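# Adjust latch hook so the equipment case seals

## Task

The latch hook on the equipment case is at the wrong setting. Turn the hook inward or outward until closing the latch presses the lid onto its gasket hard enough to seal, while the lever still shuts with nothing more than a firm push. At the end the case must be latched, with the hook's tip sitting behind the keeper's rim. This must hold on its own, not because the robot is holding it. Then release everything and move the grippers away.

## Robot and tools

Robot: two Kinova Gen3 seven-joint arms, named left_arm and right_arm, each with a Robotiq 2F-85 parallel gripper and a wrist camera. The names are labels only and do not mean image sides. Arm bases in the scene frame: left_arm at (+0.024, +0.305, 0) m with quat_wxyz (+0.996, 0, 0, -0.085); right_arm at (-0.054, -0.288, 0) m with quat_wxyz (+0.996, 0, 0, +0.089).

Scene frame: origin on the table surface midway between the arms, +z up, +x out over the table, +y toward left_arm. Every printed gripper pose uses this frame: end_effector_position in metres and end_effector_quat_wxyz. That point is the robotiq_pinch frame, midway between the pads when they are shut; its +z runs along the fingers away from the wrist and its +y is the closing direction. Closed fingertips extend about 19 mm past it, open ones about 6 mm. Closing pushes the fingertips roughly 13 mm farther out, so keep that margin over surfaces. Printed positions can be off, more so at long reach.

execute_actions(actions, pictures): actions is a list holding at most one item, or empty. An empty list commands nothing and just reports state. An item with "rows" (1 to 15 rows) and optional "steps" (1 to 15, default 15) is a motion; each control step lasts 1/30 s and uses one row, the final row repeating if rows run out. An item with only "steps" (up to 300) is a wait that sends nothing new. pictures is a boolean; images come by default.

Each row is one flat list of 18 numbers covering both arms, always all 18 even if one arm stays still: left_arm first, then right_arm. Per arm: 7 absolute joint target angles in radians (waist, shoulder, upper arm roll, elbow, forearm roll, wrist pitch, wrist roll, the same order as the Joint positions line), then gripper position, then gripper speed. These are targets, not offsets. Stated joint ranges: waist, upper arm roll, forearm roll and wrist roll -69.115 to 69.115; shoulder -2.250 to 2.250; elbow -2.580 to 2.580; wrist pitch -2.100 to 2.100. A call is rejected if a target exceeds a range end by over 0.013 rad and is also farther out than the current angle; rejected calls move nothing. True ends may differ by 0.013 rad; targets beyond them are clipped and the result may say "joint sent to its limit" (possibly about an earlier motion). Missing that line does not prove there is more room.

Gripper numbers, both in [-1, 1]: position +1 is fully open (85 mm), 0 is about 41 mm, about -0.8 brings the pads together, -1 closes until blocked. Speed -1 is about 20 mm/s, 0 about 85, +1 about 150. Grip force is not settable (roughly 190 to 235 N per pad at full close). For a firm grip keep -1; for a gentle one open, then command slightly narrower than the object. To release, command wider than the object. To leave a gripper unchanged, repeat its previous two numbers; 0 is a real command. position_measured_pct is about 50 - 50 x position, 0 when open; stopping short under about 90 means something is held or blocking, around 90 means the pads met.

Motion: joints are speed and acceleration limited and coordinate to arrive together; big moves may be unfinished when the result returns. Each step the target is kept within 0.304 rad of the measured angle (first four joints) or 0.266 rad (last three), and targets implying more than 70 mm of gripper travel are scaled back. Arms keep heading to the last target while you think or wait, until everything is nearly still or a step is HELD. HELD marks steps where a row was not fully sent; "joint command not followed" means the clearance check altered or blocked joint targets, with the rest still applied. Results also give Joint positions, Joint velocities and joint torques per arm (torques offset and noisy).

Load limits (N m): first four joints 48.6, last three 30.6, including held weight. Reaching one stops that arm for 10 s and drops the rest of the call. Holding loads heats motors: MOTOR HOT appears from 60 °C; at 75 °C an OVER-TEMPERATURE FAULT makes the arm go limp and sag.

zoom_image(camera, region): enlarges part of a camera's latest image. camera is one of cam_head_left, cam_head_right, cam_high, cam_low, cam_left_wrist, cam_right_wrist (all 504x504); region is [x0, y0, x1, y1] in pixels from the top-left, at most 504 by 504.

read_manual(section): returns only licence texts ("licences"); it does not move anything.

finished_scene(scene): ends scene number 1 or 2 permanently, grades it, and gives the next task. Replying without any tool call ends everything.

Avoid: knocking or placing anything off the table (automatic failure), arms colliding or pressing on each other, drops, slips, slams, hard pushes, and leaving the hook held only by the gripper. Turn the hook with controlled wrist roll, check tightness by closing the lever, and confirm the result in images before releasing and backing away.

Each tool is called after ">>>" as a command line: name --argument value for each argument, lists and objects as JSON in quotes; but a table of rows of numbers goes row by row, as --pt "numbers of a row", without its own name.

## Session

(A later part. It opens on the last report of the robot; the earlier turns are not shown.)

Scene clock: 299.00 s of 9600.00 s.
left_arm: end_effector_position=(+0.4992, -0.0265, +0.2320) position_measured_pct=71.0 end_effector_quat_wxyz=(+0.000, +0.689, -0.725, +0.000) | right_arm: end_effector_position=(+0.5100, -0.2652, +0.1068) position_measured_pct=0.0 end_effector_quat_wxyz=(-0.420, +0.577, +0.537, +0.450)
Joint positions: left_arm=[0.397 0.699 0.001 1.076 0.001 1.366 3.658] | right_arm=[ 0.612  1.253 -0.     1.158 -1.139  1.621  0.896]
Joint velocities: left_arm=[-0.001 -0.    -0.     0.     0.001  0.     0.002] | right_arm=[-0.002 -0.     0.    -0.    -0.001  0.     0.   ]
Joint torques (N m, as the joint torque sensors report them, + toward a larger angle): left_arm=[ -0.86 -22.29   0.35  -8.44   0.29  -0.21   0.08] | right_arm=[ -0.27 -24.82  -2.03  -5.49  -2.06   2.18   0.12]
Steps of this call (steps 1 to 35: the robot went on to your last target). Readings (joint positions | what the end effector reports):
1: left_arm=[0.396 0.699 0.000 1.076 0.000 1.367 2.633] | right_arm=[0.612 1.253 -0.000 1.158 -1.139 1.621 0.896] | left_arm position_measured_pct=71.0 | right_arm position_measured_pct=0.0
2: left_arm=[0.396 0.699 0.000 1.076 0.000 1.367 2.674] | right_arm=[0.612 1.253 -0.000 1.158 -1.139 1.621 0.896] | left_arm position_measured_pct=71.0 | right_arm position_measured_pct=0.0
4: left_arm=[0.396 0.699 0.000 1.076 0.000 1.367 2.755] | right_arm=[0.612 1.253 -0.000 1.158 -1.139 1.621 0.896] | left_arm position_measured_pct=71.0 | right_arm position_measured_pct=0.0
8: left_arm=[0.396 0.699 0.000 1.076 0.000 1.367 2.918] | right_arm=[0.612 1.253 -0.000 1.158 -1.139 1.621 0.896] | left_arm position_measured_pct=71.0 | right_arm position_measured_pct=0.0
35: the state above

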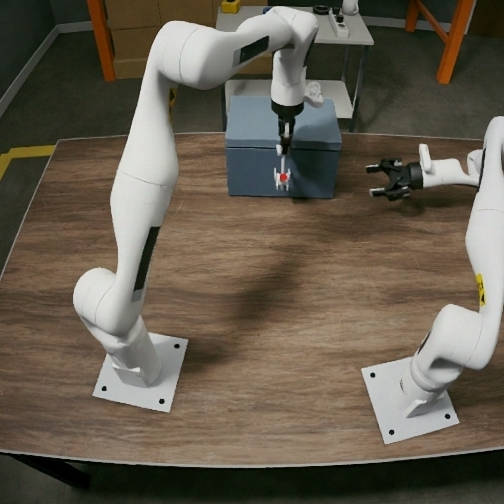

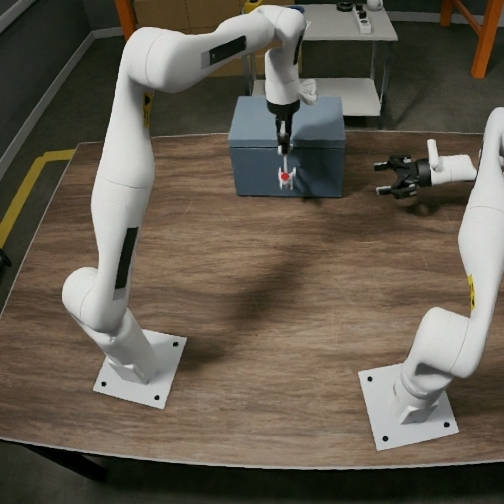

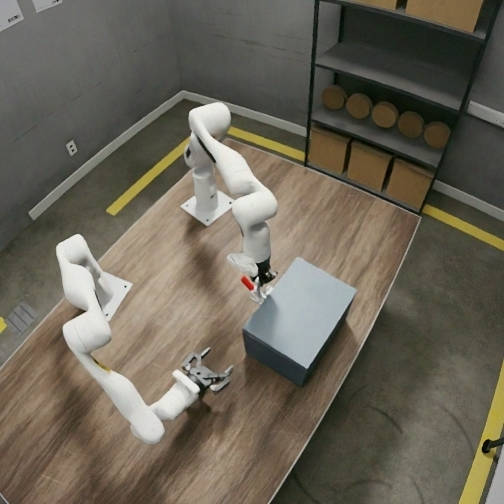

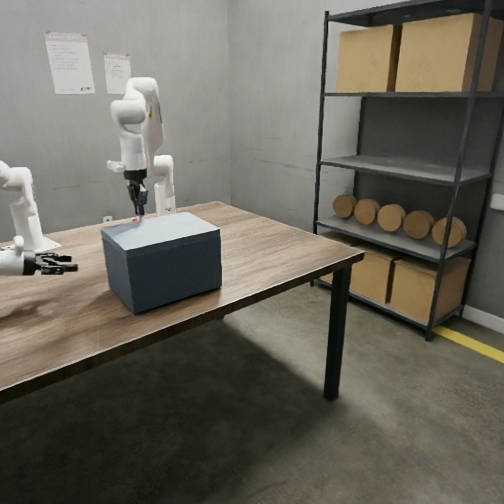

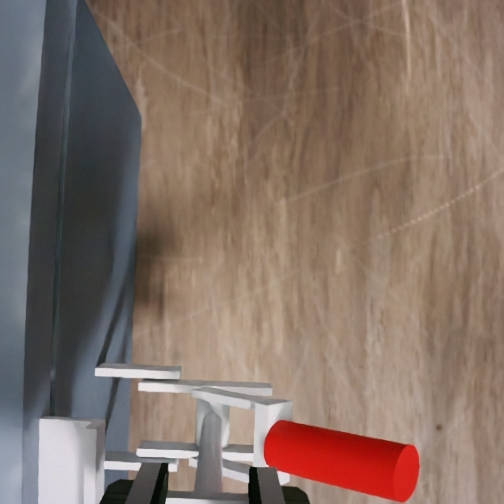

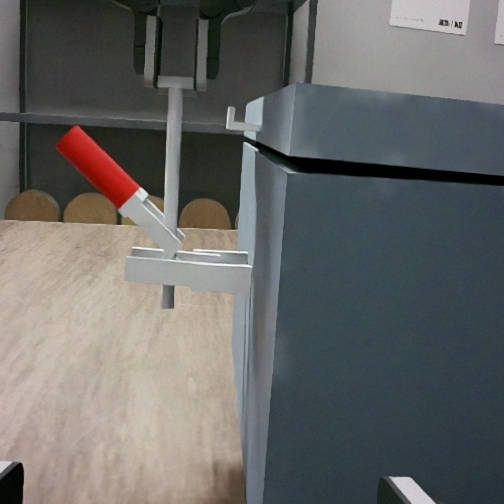

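>>> execute_actions --actions '[{"rows":[[0.3959,0.699,0,1.0744,0,1.3682,6.7994,-0.5,-0.3,0.6118,1.2528,0,1.158,-1.1386,1.6209,0.8957,1,0]],"steps":15}]' --pictures false

>>> execute_actions --actions '[{"steps":58}]' --pictures false

>>> execute_actions --actions '[{"rows":[[0.3959,0.6986,0,1.073,0,1.3699,9.941,-0.5,-0.3,0.6118,1.2528,0,1.158,-1.1386,1.6209,0.8957,1,0]],"steps":15}]' --pictures false

>>> execute_actions --actions '[{"steps":62}]' --pictures false

>>> execute_actions --actions '[{"rows":[[0.3959,0.6983,0,1.0717,0,1.3717,13.0826,-0.5,-0.3,0.6118,1.2528,0,1.158,-1.1386,1.6209,0.8957,1,0]],"steps":15}]' --pictures false

>>> execute_actions --actions '[{"steps":62}]' --pictures false

>>> execute_actions --actions '[{"rows":[[0.3959,0.6981,0,1.071,0,1.3725,14.6534,-0.5,-0.3,0.6118,1.2528,0,1.158,-1.1386,1.6209,0.8957,1,0]],"steps":15}]' --pictures false

>>> execute_actions --actions '[{"steps":42}]'

>>> zoom_image --camera "cam_right_wrist" --region '[150, 40, 250, 140]'

>>> zoom_image --camera "cam_right_wrist" --region '[120, 230, 220, 330]'

Scene clock: 318.77 s of 9600.00 s.
left_arm: end_effector_position=(+0.4993, -0.0264, +0.2321) position_measured_pct=71.0 end_effector_quat_wxyz=(+0.000, +0.849, -0.529, +0.000) | right_arm: end_effector_position=(+0.5100, -0.2652, +0.1068) position_measured_pct=0.0 end_effector_quat_wxyz=(-0.420, +0.577, +0.537, +0.450)
Joint positions: left_arm=[0.397 0.699 0.001 1.074 0.001 1.368 4.164] | right_arm=[ 0.612  1.253 -0.     1.158 -1.139  1.621  0.896]
Joint velocities: left_arm=[-0.001  0.001 -0.    -0.001 -0.001  0.001  1.217] | right_arm=[ 0.    -0.001  0.     0.     0.001  0.001  0.   ]
Joint torques (N m, as the joint torque sensors report them, + toward a larger angle): left_arm=[ -1.04 -22.61   0.05  -9.07  -0.11  -0.23  -0.13] | right_arm=[  0.05 -24.55  -2.55  -5.52  -1.99   2.35   0.35]
Steps of this call (steps 1 to 15: the robot went on to your last target; steps 16 to 578: nothing new was sent; steps 579 to 593: all 15 steps of this action). Readings (joint positions | what the end effector reports):
579: left_arm=[0.397 0.699 0.001 1.076 0.001 1.366 3.659] | right_arm=[0.612 1.253 -0.000 1.158 -1.139 1.621 0.896] | left_arm position_measured_pct=71.0 | right_arm position_measured_pct=0.0
580: left_arm=[0.397 0.699 0.001 1.075 0.001 1.366 3.668] | right_arm=[0.612 1.253 -0.000 1.158 -1.139 1.621 0.896] | left_arm position_measured_pct=71.0 | right_arm position_measured_pct=0.0
582: left_arm=[0.397 0.699 0.001 1.075 0.001 1.367 3.719] | right_arm=[0.612 1.253 -0.000 1.158 -1.139 1.621 0.896] | left_arm position_measured_pct=71.0 | right_arm position_measured_pct=0.0
586: left_arm=[0.397 0.699 0.001 1.075 0.001 1.367 3.879] | right_arm=[0.612 1.253 -0.000 1.158 -1.139 1.621 0.896] | left_arm position_measured_pct=71.0 | right_arm position_measured_pct=0.0
593: the state above

Scene clock: 320.70 s of 9600.00 s.
left_arm: end_effector_position=(+0.5001, -0.0249, +0.2326) position_measured_pct=71.0 end_effector_quat_wxyz=(-0.000, +0.812, +0.583, +0.001) | right_arm: end_effector_position=(+0.5100, -0.2652, +0.1068) position_measured_pct=0.0 end_effector_quat_wxyz=(-0.420, +0.577, +0.537, +0.450)
Joint positions: left_arm=[ 0.395  0.699 -0.001  1.074 -0.001  1.368  6.522] | right_arm=[ 0.612  1.253 -0.     1.158 -1.139  1.621  0.896]
Joint velocities: left_arm=[-0.002 -0.002  0.001  0.    -0.001  0.     1.219] | right_arm=[-0.001  0.001  0.     0.     0.    -0.    -0.   ]
Joint torques (N m, as the joint torque sensors report them, + toward a larger angle): left_arm=[  0.42 -21.82   0.74  -8.6    0.52  -0.53   0.21] | right_arm=[ -0.33 -24.42  -2.15  -5.31  -2.     2.19   0.28]
Steps of this call (steps 1 to 58: the robot went on to your last target). Readings (joint positions | what the end effector reports):
1: left_arm=[0.397 0.699 0.001 1.074 0.001 1.368 4.204] | right_arm=[0.612 1.253 -0.000 1.158 -1.139 1.621 0.896] | left_arm position_measured_pct=71.0 | right_arm position_measured_pct=0.0
2: left_arm=[0.396 0.699 0.001 1.074 0.001 1.368 4.245] | right_arm=[0.612 1.253 -0.000 1.158 -1.139 1.621 0.896] | left_arm position_measured_pct=71.0 | right_arm position_measured_pct=0.0
4: left_arm=[0.396 0.699 0.001 1.074 0.001 1.368 4.326] | right_arm=[0.612 1.253 -0.000 1.158 -1.139 1.621 0.896] | left_arm position_measured_pct=71.0 | right_arm position_measured_pct=0.0
8: left_arm=[0.396 0.699 0.000 1.074 0.001 1.368 4.489] | right_arm=[0.612 1.253 -0.000 1.158 -1.139 1.621 0.896] | left_arm position_measured_pct=71.0 | right_arm position_measured_pct=0.0
58: the state above

Scene clock: 321.20 s of 9600.00 s.
left_arm: end_effector_position=(+0.4998, -0.0249, +0.2328) position_measured_pct=71.0 end_effector_quat_wxyz=(-0.000, +0.600, +0.800, +0.000) | right_arm: end_effector_position=(+0.5100, -0.2652, +0.1068) position_measured_pct=0.0 end_effector_quat_wxyz=(-0.420, +0.577, +0.537, +0.450)
Joint positions: left_arm=[ 0.395  0.699 -0.001  1.073 -0.     1.37   7.132] | right_arm=[ 0.612  1.253 -0.     1.158 -1.139  1.621  0.896]
Joint velocities: left_arm=[-0.001 -0.     0.    -0.     0.001  0.001  1.22 ] | right_arm=[-0.     0.001  0.     0.    -0.     0.     0.   ]
Joint torques (N m, as the joint torque sensors report them, + toward a larger angle): left_arm=[ -0.08 -22.57   0.64  -8.87   0.49  -0.5    0.05] | right_arm=[ -0.24 -24.45  -2.16  -5.15  -2.07   2.28   0.27]
Steps of this call (steps 1 to 15: all 15 steps of this action). Readings (joint positions | what the end effector reports):
1: left_arm=[0.395 0.699 -0.001 1.074 -0.001 1.368 6.562] | right_arm=[0.612 1.253 -0.000 1.158 -1.139 1.621 0.896] | left_arm position_measured_pct=71.0 | right_arm position_measured_pct=0.0
2: left_arm=[0.395 0.699 -0.001 1.074 -0.001 1.368 6.603] | right_arm=[0.612 1.253 -0.000 1.158 -1.139 1.621 0.896] | left_arm position_measured_pct=71.0 | right_arm position_measured_pct=0.0
4: left_arm=[0.395 0.699 -0.001 1.074 -0.001 1.369 6.684] | right_arm=[0.612 1.253 -0.000 1.158 -1.139 1.621 0.896] | left_arm position_measured_pct=71.0 | right_arm position_measured_pct=0.0
8: left_arm=[0.395 0.699 -0.001 1.074 -0.001 1.370 6.847] | right_arm=[0.612 1.253 -0.000 1.158 -1.139 1.621 0.896] | left_arm position_measured_pct=71.0 | right_arm position_measured_pct=0.0
15: the state above

Scene clock: 323.27 s of 9600.00 s.
left_arm: end_effector_position=(+0.4992, -0.0265, +0.2332) position_measured_pct=71.0 end_effector_quat_wxyz=(-0.000, -0.578, +0.816, -0.000) | right_arm: end_effector_position=(+0.5100, -0.2652, +0.1068) position_measured_pct=0.0 end_effector_quat_wxyz=(-0.420, +0.577, +0.537, +0.450)
Joint positions: left_arm=[0.397 0.698 0.001 1.073 0.001 1.37  9.653] | right_arm=[ 0.612  1.253 -0.     1.158 -1.139  1.621  0.896]
Joint velocities: left_arm=[ 0.001 -0.001  0.001 -0.     0.    -0.001  1.22 ] | right_arm=[-0.001  0.001 -0.    -0.    -0.     0.     0.   ]
Joint torques (N m, as the joint torque sensors report them, + toward a larger angle): left_arm=[ -0.86 -21.9   -0.28  -8.63   0.19  -0.16  -0.1 ] | right_arm=[ -0.21 -24.15  -2.02  -5.46  -2.14   2.4    0.17]
Steps of this call (steps 1 to 62: the robot went on to your last target). Readings (joint positions | what the end effector reports):
1: left_arm=[0.395 0.699 -0.001 1.073 -0.000 1.370 7.172] | right_arm=[0.612 1.253 -0.000 1.158 -1.139 1.621 0.896] | left_arm position_measured_pct=71.0 | right_arm position_measured_pct=0.0
2: left_arm=[0.395 0.699 -0.001 1.073 -0.000 1.370 7.213] | right_arm=[0.612 1.253 -0.000 1.158 -1.139 1.621 0.896] | left_arm position_measured_pct=71.0 | right_arm position_measured_pct=0.0
4: left_arm=[0.395 0.699 -0.000 1.073 -0.000 1.370 7.294] | right_arm=[0.612 1.253 -0.000 1.158 -1.139 1.621 0.896] | left_arm position_measured_pct=71.0 | right_arm position_measured_pct=0.0
8: left_arm=[0.395 0.699 -0.000 1.073 -0.000 1.370 7.457] | right_arm=[0.612 1.253 -0.000 1.158 -1.139 1.621 0.896] | left_arm position_measured_pct=71.0 | right_arm position_measured_pct=0.0
62: the state above

Scene clock: 323.77 s of 9600.00 s.
left_arm: end_effector_position=(+0.4992, -0.0265, +0.2334) position_measured_pct=71.0 end_effector_quat_wxyz=(+0.000, +0.796, -0.605, +0.000) | right_arm: end_effector_position=(+0.5100, -0.2652, +0.1068) position_measured_pct=0.0 end_effector_quat_wxyz=(-0.420, +0.577, +0.537, +0.450)
Joint positions: left_arm=[ 0.397  0.699  0.001  1.072  0.001  1.371 10.263] | right_arm=[ 0.612  1.253 -0.     1.158 -1.139  1.621  0.896]
Joint velocities: left_arm=[-0.001  0.     0.001 -0.001  0.     0.     1.218] | right_arm=[ 0.001 -0.     0.     0.    -0.     0.    -0.   ]
Joint torques (N m, as the joint torque sensors report them, + toward a larger angle): left_arm=[ -0.96 -22.21   0.22  -8.69   0.19  -0.04  -0.04] | right_arm=[ -0.14 -24.64  -2.14  -5.5   -2.18   2.14   0.12]
Steps of this call (steps 1 to 15: all 15 steps of this action). Readings (joint positions | what the end effector reports):
1: left_arm=[0.397 0.698 0.001 1.073 0.001 1.370 9.694] | right_arm=[0.612 1.253 -0.000 1.158 -1.139 1.621 0.896] | left_arm position_measured_pct=71.0 | right_arm position_measured_pct=0.0
2: left_arm=[0.397 0.698 0.001 1.073 0.001 1.370 9.735] | right_arm=[0.612 1.253 -0.000 1.158 -1.139 1.621 0.896] | left_arm position_measured_pct=71.0 | right_arm position_measured_pct=0.0
4: left_arm=[0.397 0.698 0.001 1.073 0.001 1.370 9.816] | right_arm=[0.612 1.253 -0.000 1.158 -1.139 1.621 0.896] | left_arm position_measured_pct=71.0 | right_arm position_measured_pct=0.0
8: left_arm=[0.397 0.699 0.001 1.072 0.001 1.371 9.979] | right_arm=[0.612 1.253 -0.000 1.158 -1.139 1.621 0.896] | left_arm position_measured_pct=71.0 | right_arm position_measured_pct=0.0
15: the state above

Scene clock: 325.83 s of 9600.00 s.
left_arm: end_effector_position=(+0.5001, -0.0249, +0.2338) position_measured_pct=71.0 end_effector_quat_wxyz=(-0.000, +0.818, +0.575, +0.001) | right_arm: end_effector_position=(+0.5100, -0.2652, +0.1068) position_measured_pct=0.0 end_effector_quat_wxyz=(-0.420, +0.577, +0.537, +0.450)
Joint positions: left_arm=[ 0.395  0.698 -0.001  1.072 -0.001  1.372 12.785] | right_arm=[ 0.612  1.253 -0.     1.158 -1.139  1.621  0.896]
Joint velocities: left_arm=[-0.002 -0.003  0.     0.    -0.     0.001  1.219] | right_arm=[ 0.    -0.002  0.001  0.     0.001  0.001  0.   ]
Joint torques (N m, as the joint torque sensors report them, + toward a larger angle): left_arm=[  0.32 -21.51   1.06  -8.77   0.62  -0.1   -0.02] | right_arm=[ -0.19 -24.68  -2.04  -5.44  -1.94   2.17   0.46]
Steps of this call (steps 1 to 62: the robot went on to your last target). Readings (joint positions | what the end effector reports):
1: left_arm=[0.397 0.699 0.001 1.072 0.001 1.371 10.304] | right_arm=[0.612 1.253 -0.000 1.158 -1.139 1.621 0.896] | left_arm position_measured_pct=71.0 | right_arm position_measured_pct=0.0
2: left_arm=[0.397 0.699 0.001 1.072 0.001 1.371 10.345] | right_arm=[0.612 1.253 -0.000 1.158 -1.139 1.621 0.896] | left_arm position_measured_pct=71.0 | right_arm position_measured_pct=0.0
4: left_arm=[0.397 0.699 0.001 1.072 0.001 1.371 10.426] | right_arm=[0.612 1.253 -0.000 1.158 -1.139 1.621 0.896] | left_arm position_measured_pct=71.0 | right_arm position_measured_pct=0.0
8: left_arm=[0.396 0.699 0.001 1.072 0.001 1.371 10.589] | right_arm=[0.612 1.253 -0.000 1.158 -1.139 1.621 0.896] | left_arm position_measured_pct=71.0 | right_arm position_measured_pct=0.0
62: the state above

Scene clock: 326.33 s of 9600.00 s.
left_arm: end_effector_position=(+0.4998, -0.0249, +0.2340) position_measured_pct=71.0 end_effector_quat_wxyz=(-0.000, +0.608, +0.794, +0.000) | right_arm: end_effector_position=(+0.5100, -0.2652, +0.1068) position_measured_pct=0.0 end_effector_quat_wxyz=(-0.420, +0.577, +0.537, +0.450)
Joint positions: left_arm=[ 0.395  0.698 -0.001  1.071 -0.001  1.373 13.395] | right_arm=[ 0.612  1.253 -0.     1.158 -1.139  1.621  0.896]
Joint velocities: left_arm=[-0.     0.     0.001 -0.     0.001  0.001  1.219] | right_arm=[-0.002 -0.     0.    -0.     0.    -0.    -0.   ]
Joint torques (N m, as the joint torque sensors report them, + toward a larger angle): left_arm=[  0.14 -21.95   0.57  -8.74   0.21  -0.15   0.37] | right_arm=[ -0.26 -24.42  -2.3   -5.27  -2.16   2.2    0.24]
Steps of this call (steps 1 to 15: all 15 steps of this action). Readings (joint positions | what the end effector reports):
1: left_arm=[0.395 0.698 -0.001 1.072 -0.001 1.372 12.825] | right_arm=[0.612 1.253 -0.000 1.158 -1.139 1.621 0.896] | left_arm position_measured_pct=71.0 | right_arm position_measured_pct=0.0
2: left_arm=[0.395 0.698 -0.001 1.072 -0.001 1.372 12.866] | right_arm=[0.612 1.253 -0.000 1.158 -1.139 1.621 0.896] | left_arm position_measured_pct=71.0 | right_arm position_measured_pct=0.0
4: left_arm=[0.395 0.698 -0.001 1.072 -0.001 1.372 12.947] | right_arm=[0.612 1.253 -0.000 1.158 -1.139 1.621 0.896] | left_arm position_measured_pct=71.0 | right_arm position_measured_pct=0.0
8: left_arm=[0.395 0.698 -0.001 1.071 -0.001 1.373 13.110] | right_arm=[0.612 1.253 -0.000 1.158 -1.139 1.621 0.896] | left_arm position_measured_pct=71.0 | right_arm position_measured_pct=0.0
15: the state above

Scene clock: 327.73 s of 9600.00 s.
left_arm: end_effector_position=(+0.4997, -0.0256, +0.2342) position_measured_pct=71.0 end_effector_quat_wxyz=(+0.000, +0.025, +1.000, -0.000) | right_arm: end_effector_position=(+0.5100, -0.2652, +0.1068) position_measured_pct=0.0 end_effector_quat_wxyz=(-0.420, +0.577, +0.537, +0.450)
Joint positions: left_arm=[ 0.396  0.698 -0.     1.071 -0.     1.373 14.653] | right_arm=[ 0.612  1.253 -0.     1.158 -1.139  1.621  0.896]
Joint velocities: left_arm=[ 0.    -0.001 -0.001 -0.     0.     0.     0.001] | right_arm=[-0.001  0.    -0.    -0.     0.     0.     0.   ]
Joint torques (N m, as the joint torque sensors report them, + toward a larger angle): left_arm=[ -0.27 -21.81   0.46  -8.63   0.37  -0.25   0.04] | right_arm=[ -0.27 -24.79  -2.26  -5.2   -1.92   2.26   0.15]
Steps of this call (steps 1 to 42: the robot went on to your last target). Readings (joint positions | what the end effector reports):
1: left_arm=[0.395 0.698 -0.001 1.071 -0.000 1.373 13.436] | right_arm=[0.612 1.253 -0.000 1.158 -1.139 1.621 0.896] | left_arm position_measured_pct=71.0 | right_arm position_measured_pct=0.0
2: left_arm=[0.395 0.698 -0.001 1.071 -0.000 1.373 13.476] | right_arm=[0.612 1.253 -0.000 1.158 -1.139 1.621 0.896] | left_arm position_measured_pct=71.0 | right_arm position_measured_pct=0.0
4: left_arm=[0.395 0.698 -0.000 1.071 -0.000 1.373 13.558] | right_arm=[0.612 1.253 -0.000 1.158 -1.139 1.621 0.896] | left_arm position_measured_pct=71.0 | right_arm position_measured_pct=0.0
8: left_arm=[0.395 0.698 -0.000 1.071 -0.000 1.373 13.720] | right_arm=[0.612 1.253 -0.000 1.158 -1.139 1.621 0.896] | left_arm position_measured_pct=71.0 | right_arm position_measured_pct=0.0
42: the state above

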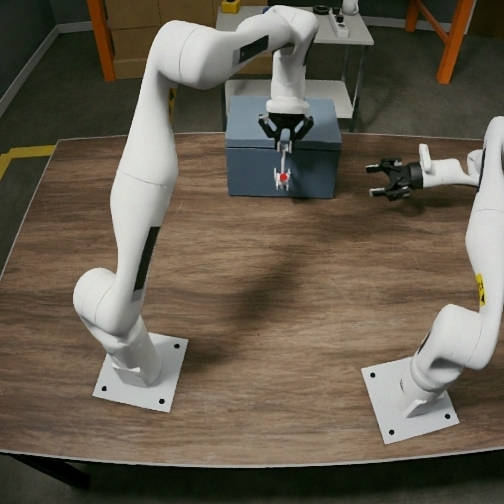

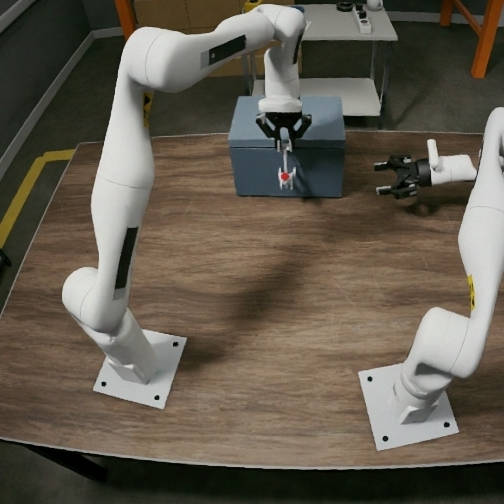

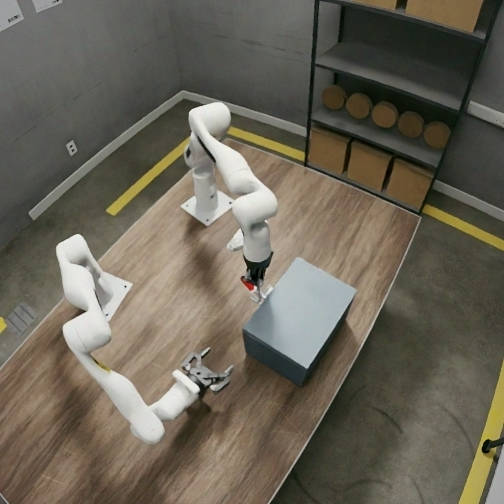

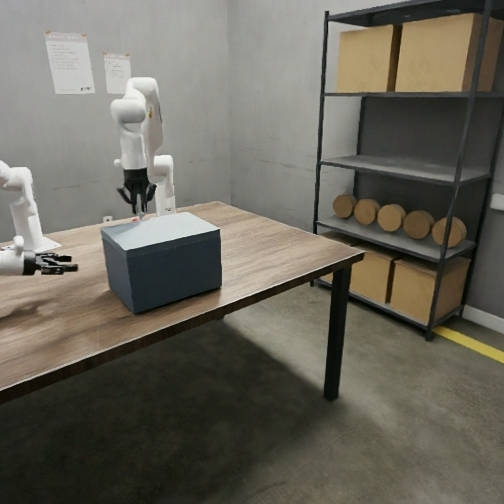

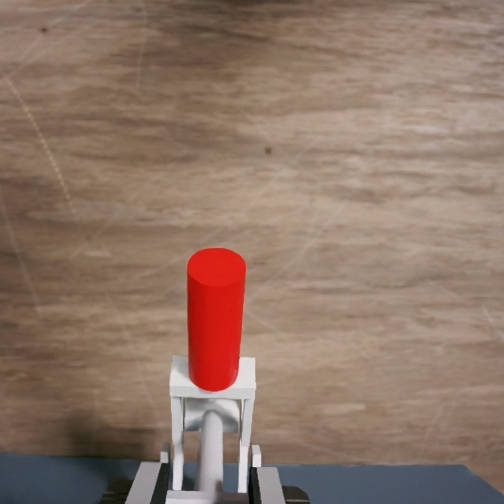

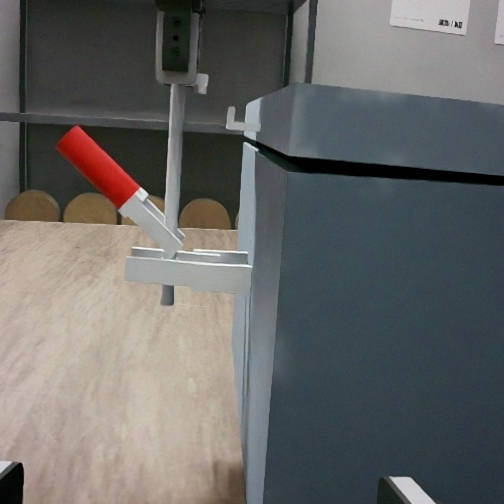

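Region (150, 40, 250, 140) of cam_right_wrist's 504x504 image, scaled by 5.040.

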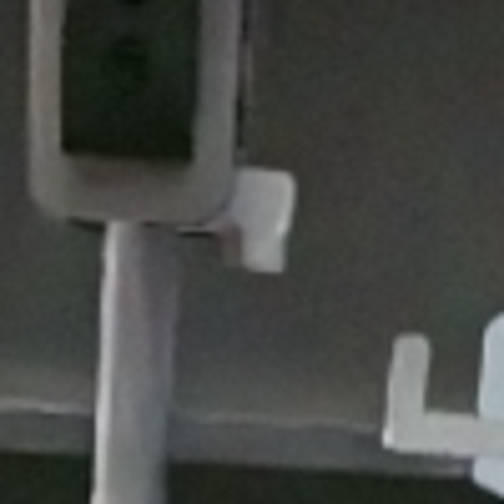

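Region (120, 230, 220, 330) of cam_right_wrist's 504x504 image, scaled by 5.040.

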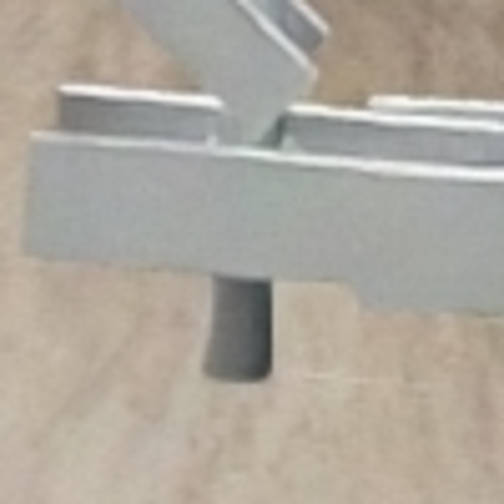

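>>> execute_actions --actions '[]'

Scene clock: 367.03 s of 9600.00 s.
left_arm: end_effector_position=(+0.4997, -0.0256, +0.2342) position_measured_pct=71.0 end_effector_quat_wxyz=(+0.000, +0.025, +1.000, -0.000) | right_arm: end_effector_position=(+0.5100, -0.2652, +0.1068) position_measured_pct=0.0 end_effector_quat_wxyz=(-0.420, +0.577, +0.537, +0.450)
Joint positions: left_arm=[ 0.396  0.698 -0.     1.071 -0.     1.373 14.653] | right_arm=[ 0.612  1.253 -0.     1.158 -1.139  1.621  0.896]
Joint velocities: left_arm=[-0.001 -0.     0.001 -0.     0.     0.     0.   ] | right_arm=[ 0.001 -0.001  0.001 -0.     0.     0.     0.   ]
Joint torques (N m, as the joint torque sensors report them, + toward a larger angle): left_arm=[ -0.55 -21.83   0.69  -8.34   0.44  -0.33   0.23] | right_arm=[ -0.36 -24.63  -2.21  -5.28  -2.05   2.11   0.04]
Steps of this call (steps 1 to 30: the robot went on to your last target; steps 31 to 1179: nothing new was sent). Readings (joint positions | what the end effector reports):
1: left_arm=[0.396 0.698 -0.000 1.071 -0.000 1.373 14.653] | right_arm=[0.612 1.253 -0.000 1.158 -1.139 1.621 0.896] | left_arm position_measured_pct=71.0 | right_arm position_measured_pct=0.0
2: left_arm=[0.396 0.698 -0.000 1.071 -0.000 1.373 14.653] | right_arm=[0.612 1.253 -0.000 1.158 -1.139 1.621 0.896] | left_arm position_measured_pct=71.0 | right_arm position_measured_pct=0.0
4: left_arm=[0.396 0.698 -0.000 1.071 -0.000 1.373 14.653] | right_arm=[0.612 1.253 -0.000 1.158 -1.139 1.621 0.896] | left_arm position_measured_pct=71.0 | right_arm position_measured_pct=0.0
8: left_arm=[0.396 0.698 -0.000 1.071 -0.000 1.373 14.653] | right_arm=[0.612 1.253 -0.000 1.158 -1.139 1.621 0.896] | left_arm position_measured_pct=71.0 | right_arm position_measured_pct=0.0
1179: the state above
All arms were judged still, so your last target was given up. Only a new action makes them travel on or press farther. Fingers that are still opening or closing keep moving.

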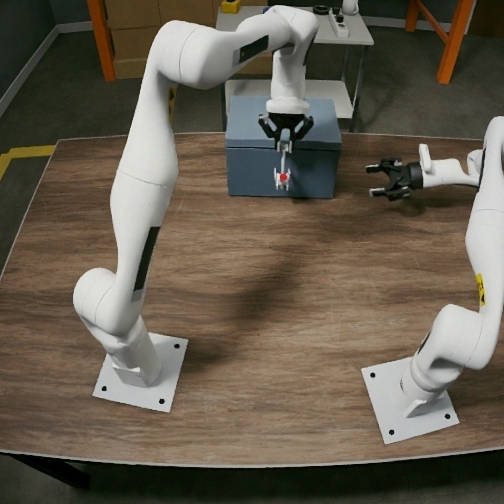

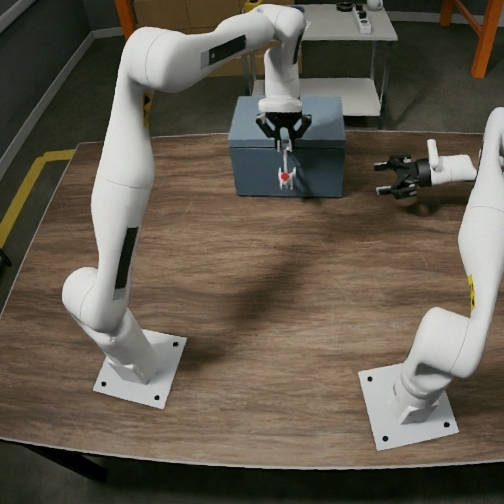

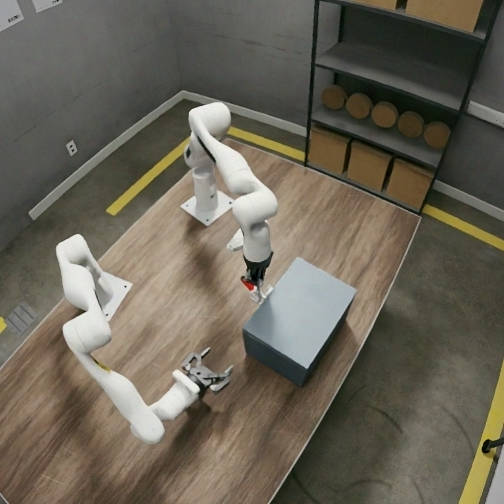

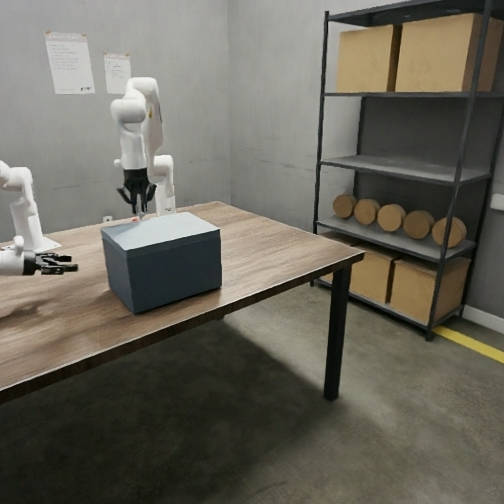

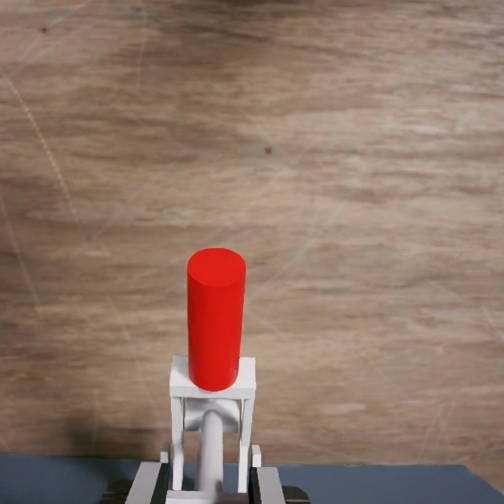

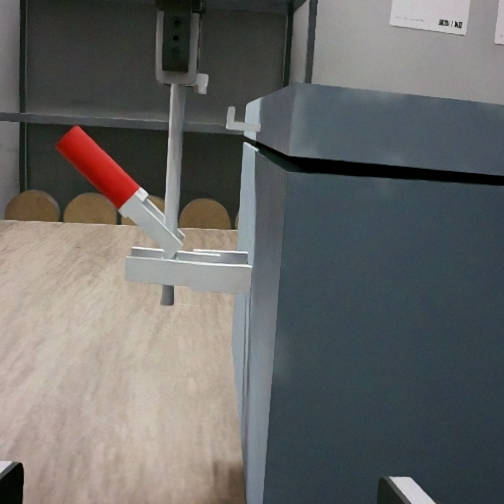

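>>> execute_actions --actions '[{"rows":[[0.3959,0.6976,0,1.069,0,1.375,20.9366,-0.5,-0.3,0.6118,1.2528,0,1.158,-1.1386,1.6209,0.8957,1,0]],"steps":15}]' --pictures false

>>> execute_actions --actions '[{"steps":150}]' --pictures false

>>> execute_actions --actions '[{"rows":[[0.3959,0.6969,0,1.0662,0,1.3785,27.2198,-0.5,-0.3,0.6118,1.2528,0,1.158,-1.1386,1.6209,0.8957,1,0]],"steps":15}]' --pictures false

>>> execute_actions --actions '[{"steps":150}]'

Scene clock: 382.13 s of 9600.00 s.
left_arm: end_effector_position=(+0.4992, -0.0260, +0.2343) position_measured_pct=71.0 end_effector_quat_wxyz=(-0.000, -0.226, +0.974, +0.000) | right_arm: end_effector_position=(+0.5100, -0.2652, +0.1068) position_measured_pct=0.0 end_effector_quat_wxyz=(-0.420, +0.577, +0.537, +0.450)
Joint positions: left_arm=[ 0.396  0.698  0.     1.069  0.     1.375 15.159] | right_arm=[ 0.612  1.253 -0.     1.158 -1.139  1.621  0.896]
Joint velocities: left_arm=[ 0.     0.001  0.    -0.001  0.001  0.001  1.217] | right_arm=[-0.001  0.     0.001 -0.     0.    -0.    -0.   ]
Joint torques (N m, as the joint torque sensors report them, + toward a larger angle): left_arm=[ -0.89 -22.57   0.07  -9.24   0.35  -0.11  -0.19] | right_arm=[ -0.35 -24.8   -2.29  -5.6   -1.87   2.28   0.15]
Steps of this call (steps 1 to 438: nothing new was sent; steps 439 to 453: all 15 steps of this action). Readings (joint positions | what the end effector reports):
439: left_arm=[0.396 0.698 -0.000 1.071 -0.000 1.373 14.655] | right_arm=[0.612 1.253 -0.000 1.158 -1.139 1.621 0.896] | left_arm position_measured_pct=71.0 | right_arm position_measured_pct=0.0
440: left_arm=[0.396 0.698 -0.000 1.071 -0.000 1.373 14.664] | right_arm=[0.612 1.253 -0.000 1.158 -1.139 1.621 0.896] | left_arm position_measured_pct=71.0 | right_arm position_measured_pct=0.0
442: left_arm=[0.396 0.698 -0.000 1.071 -0.000 1.373 14.714] | right_arm=[0.612 1.253 -0.000 1.158 -1.139 1.621 0.896] | left_arm position_measured_pct=71.0 | right_arm position_measured_pct=0.0
446: left_arm=[0.396 0.698 0.000 1.070 0.000 1.374 14.875] | right_arm=[0.612 1.253 -0.000 1.158 -1.139 1.621 0.896] | left_arm position_measured_pct=71.0 | right_arm position_measured_pct=0.0
453: the state above

Scene clock: 387.13 s of 9600.00 s.
left_arm: end_effector_position=(+0.4998, -0.0256, +0.2354) position_measured_pct=71.0 end_effector_quat_wxyz=(+0.001, +0.025, +1.000, -0.000) | right_arm: end_effector_position=(+0.5100, -0.2652, +0.1068) position_measured_pct=0.0 end_effector_quat_wxyz=(-0.420, +0.577, +0.537, +0.450)
Joint positions: left_arm=[ 0.396  0.697 -0.     1.069 -0.     1.375 20.936] | right_arm=[ 0.612  1.253 -0.     1.158 -1.139  1.621  0.896]
Joint velocities: left_arm=[-0.001 -0.001  0.    -0.    -0.001  0.001  0.003] | right_arm=[-0.002 -0.001  0.    -0.     0.    -0.     0.   ]
Joint torques (N m, as the joint torque sensors report them, + toward a larger angle): left_arm=[ -0.02 -21.34   0.52  -8.48   0.27  -0.26   0.34] | right_arm=[ -0.35 -24.38  -1.94  -5.42  -1.97   2.43   0.25]
Steps of this call (steps 1 to 150: the robot went on to your last target). Readings (joint positions | what the end effector reports):
1: left_arm=[0.396 0.698 0.000 1.069 0.000 1.375 15.200] | right_arm=[0.612 1.253 -0.000 1.158 -1.139 1.621 0.896] | left_arm position_measured_pct=71.0 | right_arm position_measured_pct=0.0
2: left_arm=[0.396 0.698 0.000 1.069 0.000 1.375 15.240] | right_arm=[0.612 1.253 -0.000 1.158 -1.139 1.621 0.896] | left_arm position_measured_pct=71.0 | right_arm position_measured_pct=0.0
4: left_arm=[0.396 0.698 0.000 1.069 0.000 1.375 15.322] | right_arm=[0.612 1.253 -0.000 1.158 -1.139 1.621 0.896] | left_arm position_measured_pct=71.0 | right_arm position_measured_pct=0.0
8: left_arm=[0.396 0.698 0.001 1.069 0.001 1.375 15.484] | right_arm=[0.612 1.253 -0.000 1.158 -1.139 1.621 0.896] | left_arm position_measured_pct=71.0 | right_arm position_measured_pct=0.0
150: the state above

Scene clock: 387.63 s of 9600.00 s.
left_arm: end_effector_position=(+0.4992, -0.0260, +0.2356) position_measured_pct=71.0 end_effector_quat_wxyz=(-0.000, -0.226, +0.974, +0.000) | right_arm: end_effector_position=(+0.5100, -0.2652, +0.1068) position_measured_pct=0.0 end_effector_quat_wxyz=(-0.420, +0.577, +0.537, +0.450)
Joint positions: left_arm=[ 0.396  0.698  0.     1.067  0.     1.378 21.443] | right_arm=[ 0.612  1.253 -0.     1.158 -1.139  1.621  0.896]
Joint velocities: left_arm=[-0.     0.002 -0.    -0.001  0.     0.002  1.217] | right_arm=[-0.001 -0.001  0.001 -0.001 -0.     0.001 -0.   ]
Joint torques (N m, as the joint torque sensors report them, + toward a larger angle): left_arm=[ -0.81 -22.48   0.15  -8.87   0.07  -0.19   0.21] | right_arm=[ -0.24 -24.93  -2.34  -5.23  -1.98   2.2    0.15]
Steps of this call (steps 1 to 15: all 15 steps of this action). Readings (joint positions | what the end effector reports):
1: left_arm=[0.396 0.697 -0.000 1.069 -0.000 1.375 20.938] | right_arm=[0.612 1.253 -0.000 1.158 -1.139 1.621 0.896] | left_arm position_measured_pct=71.0 | right_arm position_measured_pct=0.0
2: left_arm=[0.396 0.697 -0.000 1.069 -0.000 1.375 20.947] | right_arm=[0.612 1.253 -0.000 1.158 -1.139 1.621 0.896] | left_arm position_measured_pct=71.0 | right_arm position_measured_pct=0.0
4: left_arm=[0.396 0.697 -0.000 1.068 -0.000 1.376 20.998] | right_arm=[0.612 1.253 -0.000 1.158 -1.139 1.621 0.896] | left_arm position_measured_pct=71.0 | right_arm position_measured_pct=0.0
8: left_arm=[0.396 0.697 0.000 1.067 0.000 1.377 21.158] | right_arm=[0.612 1.253 -0.000 1.158 -1.139 1.621 0.896] | left_arm position_measured_pct=71.0 | right_arm position_measured_pct=0.0
15: the state above

Scene clock: 392.63 s of 9600.00 s.
left_arm: end_effector_position=(+0.4998, -0.0256, +0.2366) position_measured_pct=71.0 end_effector_quat_wxyz=(+0.000, +0.025, +1.000, -0.000) | right_arm: end_effector_position=(+0.5100, -0.2652, +0.1068) position_measured_pct=0.0 end_effector_quat_wxyz=(-0.420, +0.577, +0.537, +0.450)
Joint positions: left_arm=[ 0.396  0.696 -0.     1.066 -0.     1.379 27.22 ] | right_arm=[ 0.612  1.253 -0.     1.158 -1.139  1.621  0.896]
Joint velocities: left_arm=[ 0.001 -0.001 -0.     0.001  0.     0.     0.003] | right_arm=[ 0.001  0.    -0.     0.    -0.    -0.001  0.   ]
Joint torques (N m, as the joint torque sensors report them, + toward a larger angle): left_arm=[ -0.15 -21.43   0.28  -8.41   0.33  -0.37  -0.13] | right_arm=[ -0.07 -24.65  -2.24  -5.4   -1.83   2.06   0.4 ]
Steps of this call (steps 1 to 150: the robot went on to your last target). Readings (joint positions | what the end effector reports):
1: left_arm=[0.396 0.698 0.000 1.067 0.000 1.378 21.483] | right_arm=[0.612 1.253 -0.000 1.158 -1.139 1.621 0.896] | left_arm position_measured_pct=71.0 | right_arm position_measured_pct=0.0
2: left_arm=[0.396 0.698 0.000 1.067 0.000 1.378 21.524] | right_arm=[0.612 1.253 -0.000 1.158 -1.139 1.621 0.896] | left_arm position_measured_pct=71.0 | right_arm position_measured_pct=0.0
4: left_arm=[0.396 0.698 0.000 1.067 0.000 1.378 21.605] | right_arm=[0.612 1.253 -0.000 1.158 -1.139 1.621 0.896] | left_arm position_measured_pct=71.0 | right_arm position_measured_pct=0.0
8: left_arm=[0.396 0.698 0.001 1.066 0.001 1.378 21.768] | right_arm=[0.612 1.253 -0.000 1.158 -1.139 1.621 0.896] | left_arm position_measured_pct=71.0 | right_arm position_measured_pct=0.0
150: the state above

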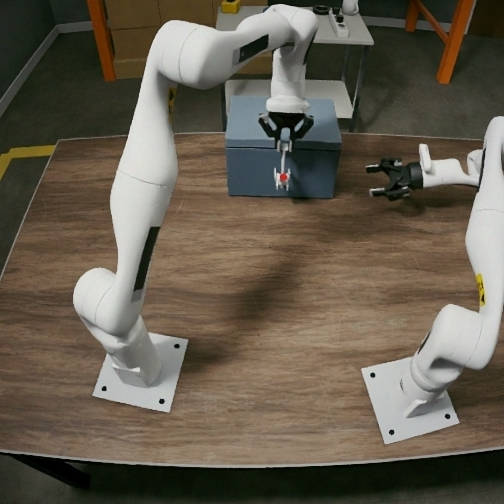

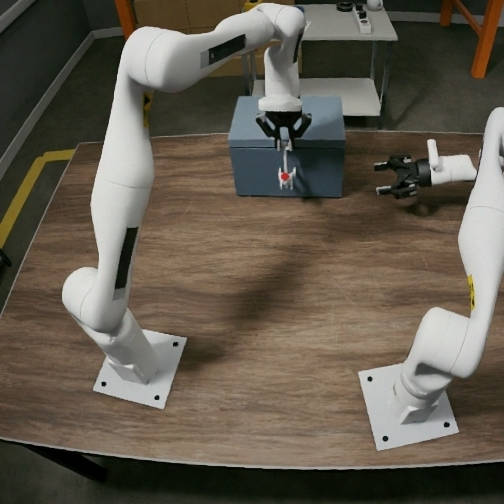

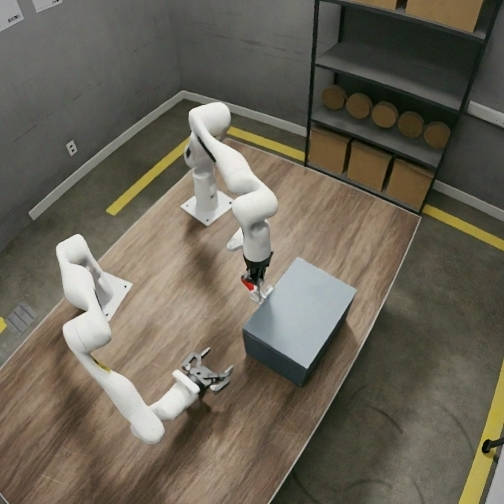

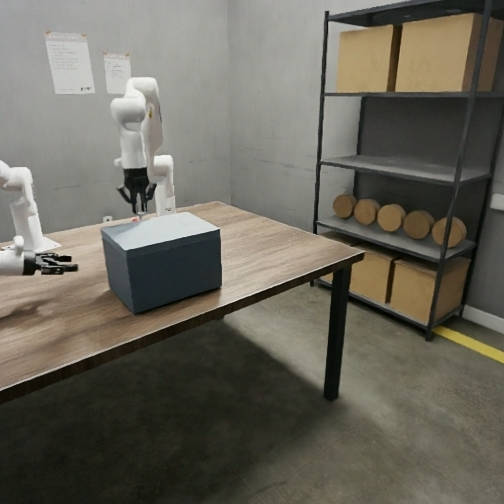

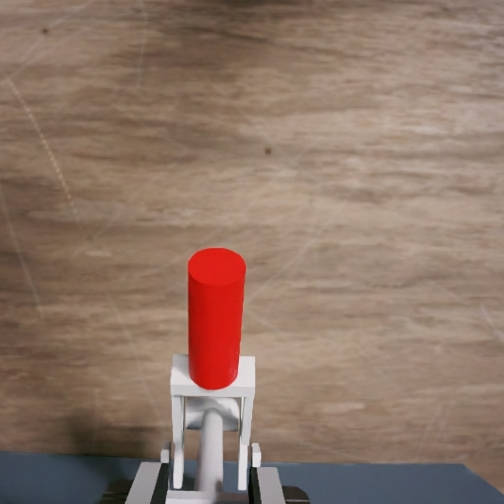

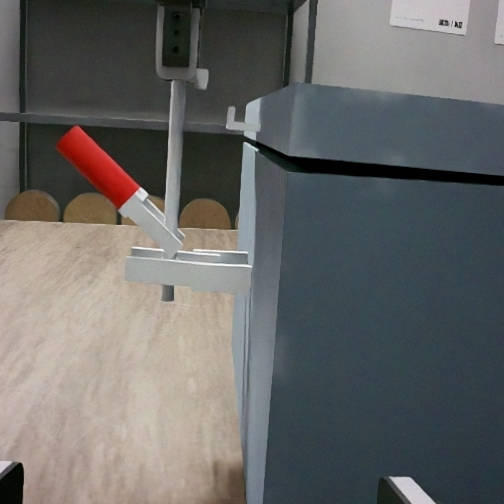

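>>> zoom_image --camera "cam_right_wrist" --region '[150, 40, 250, 140]'

>>> zoom_image --camera "cam_right_wrist" --region '[120, 230, 220, 330]'

Region (150, 40, 250, 140) of cam_right_wrist's 504x504 image, scaled by 5.040.

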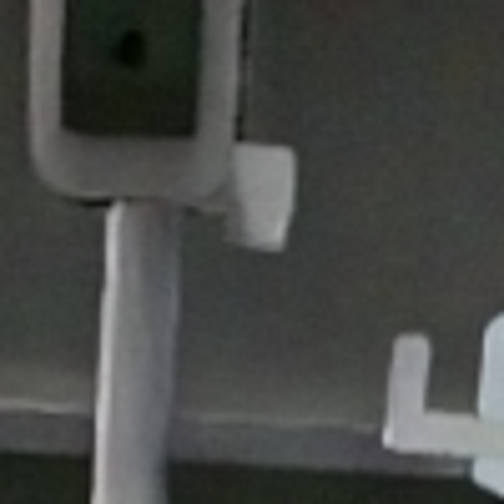

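Region (120, 230, 220, 330) of cam_right_wrist's 504x504 image, scaled by 5.040.

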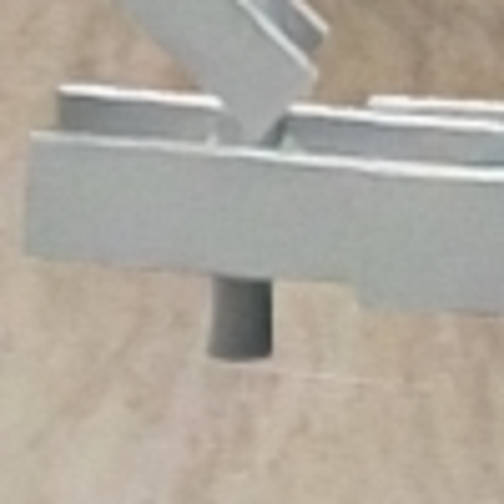

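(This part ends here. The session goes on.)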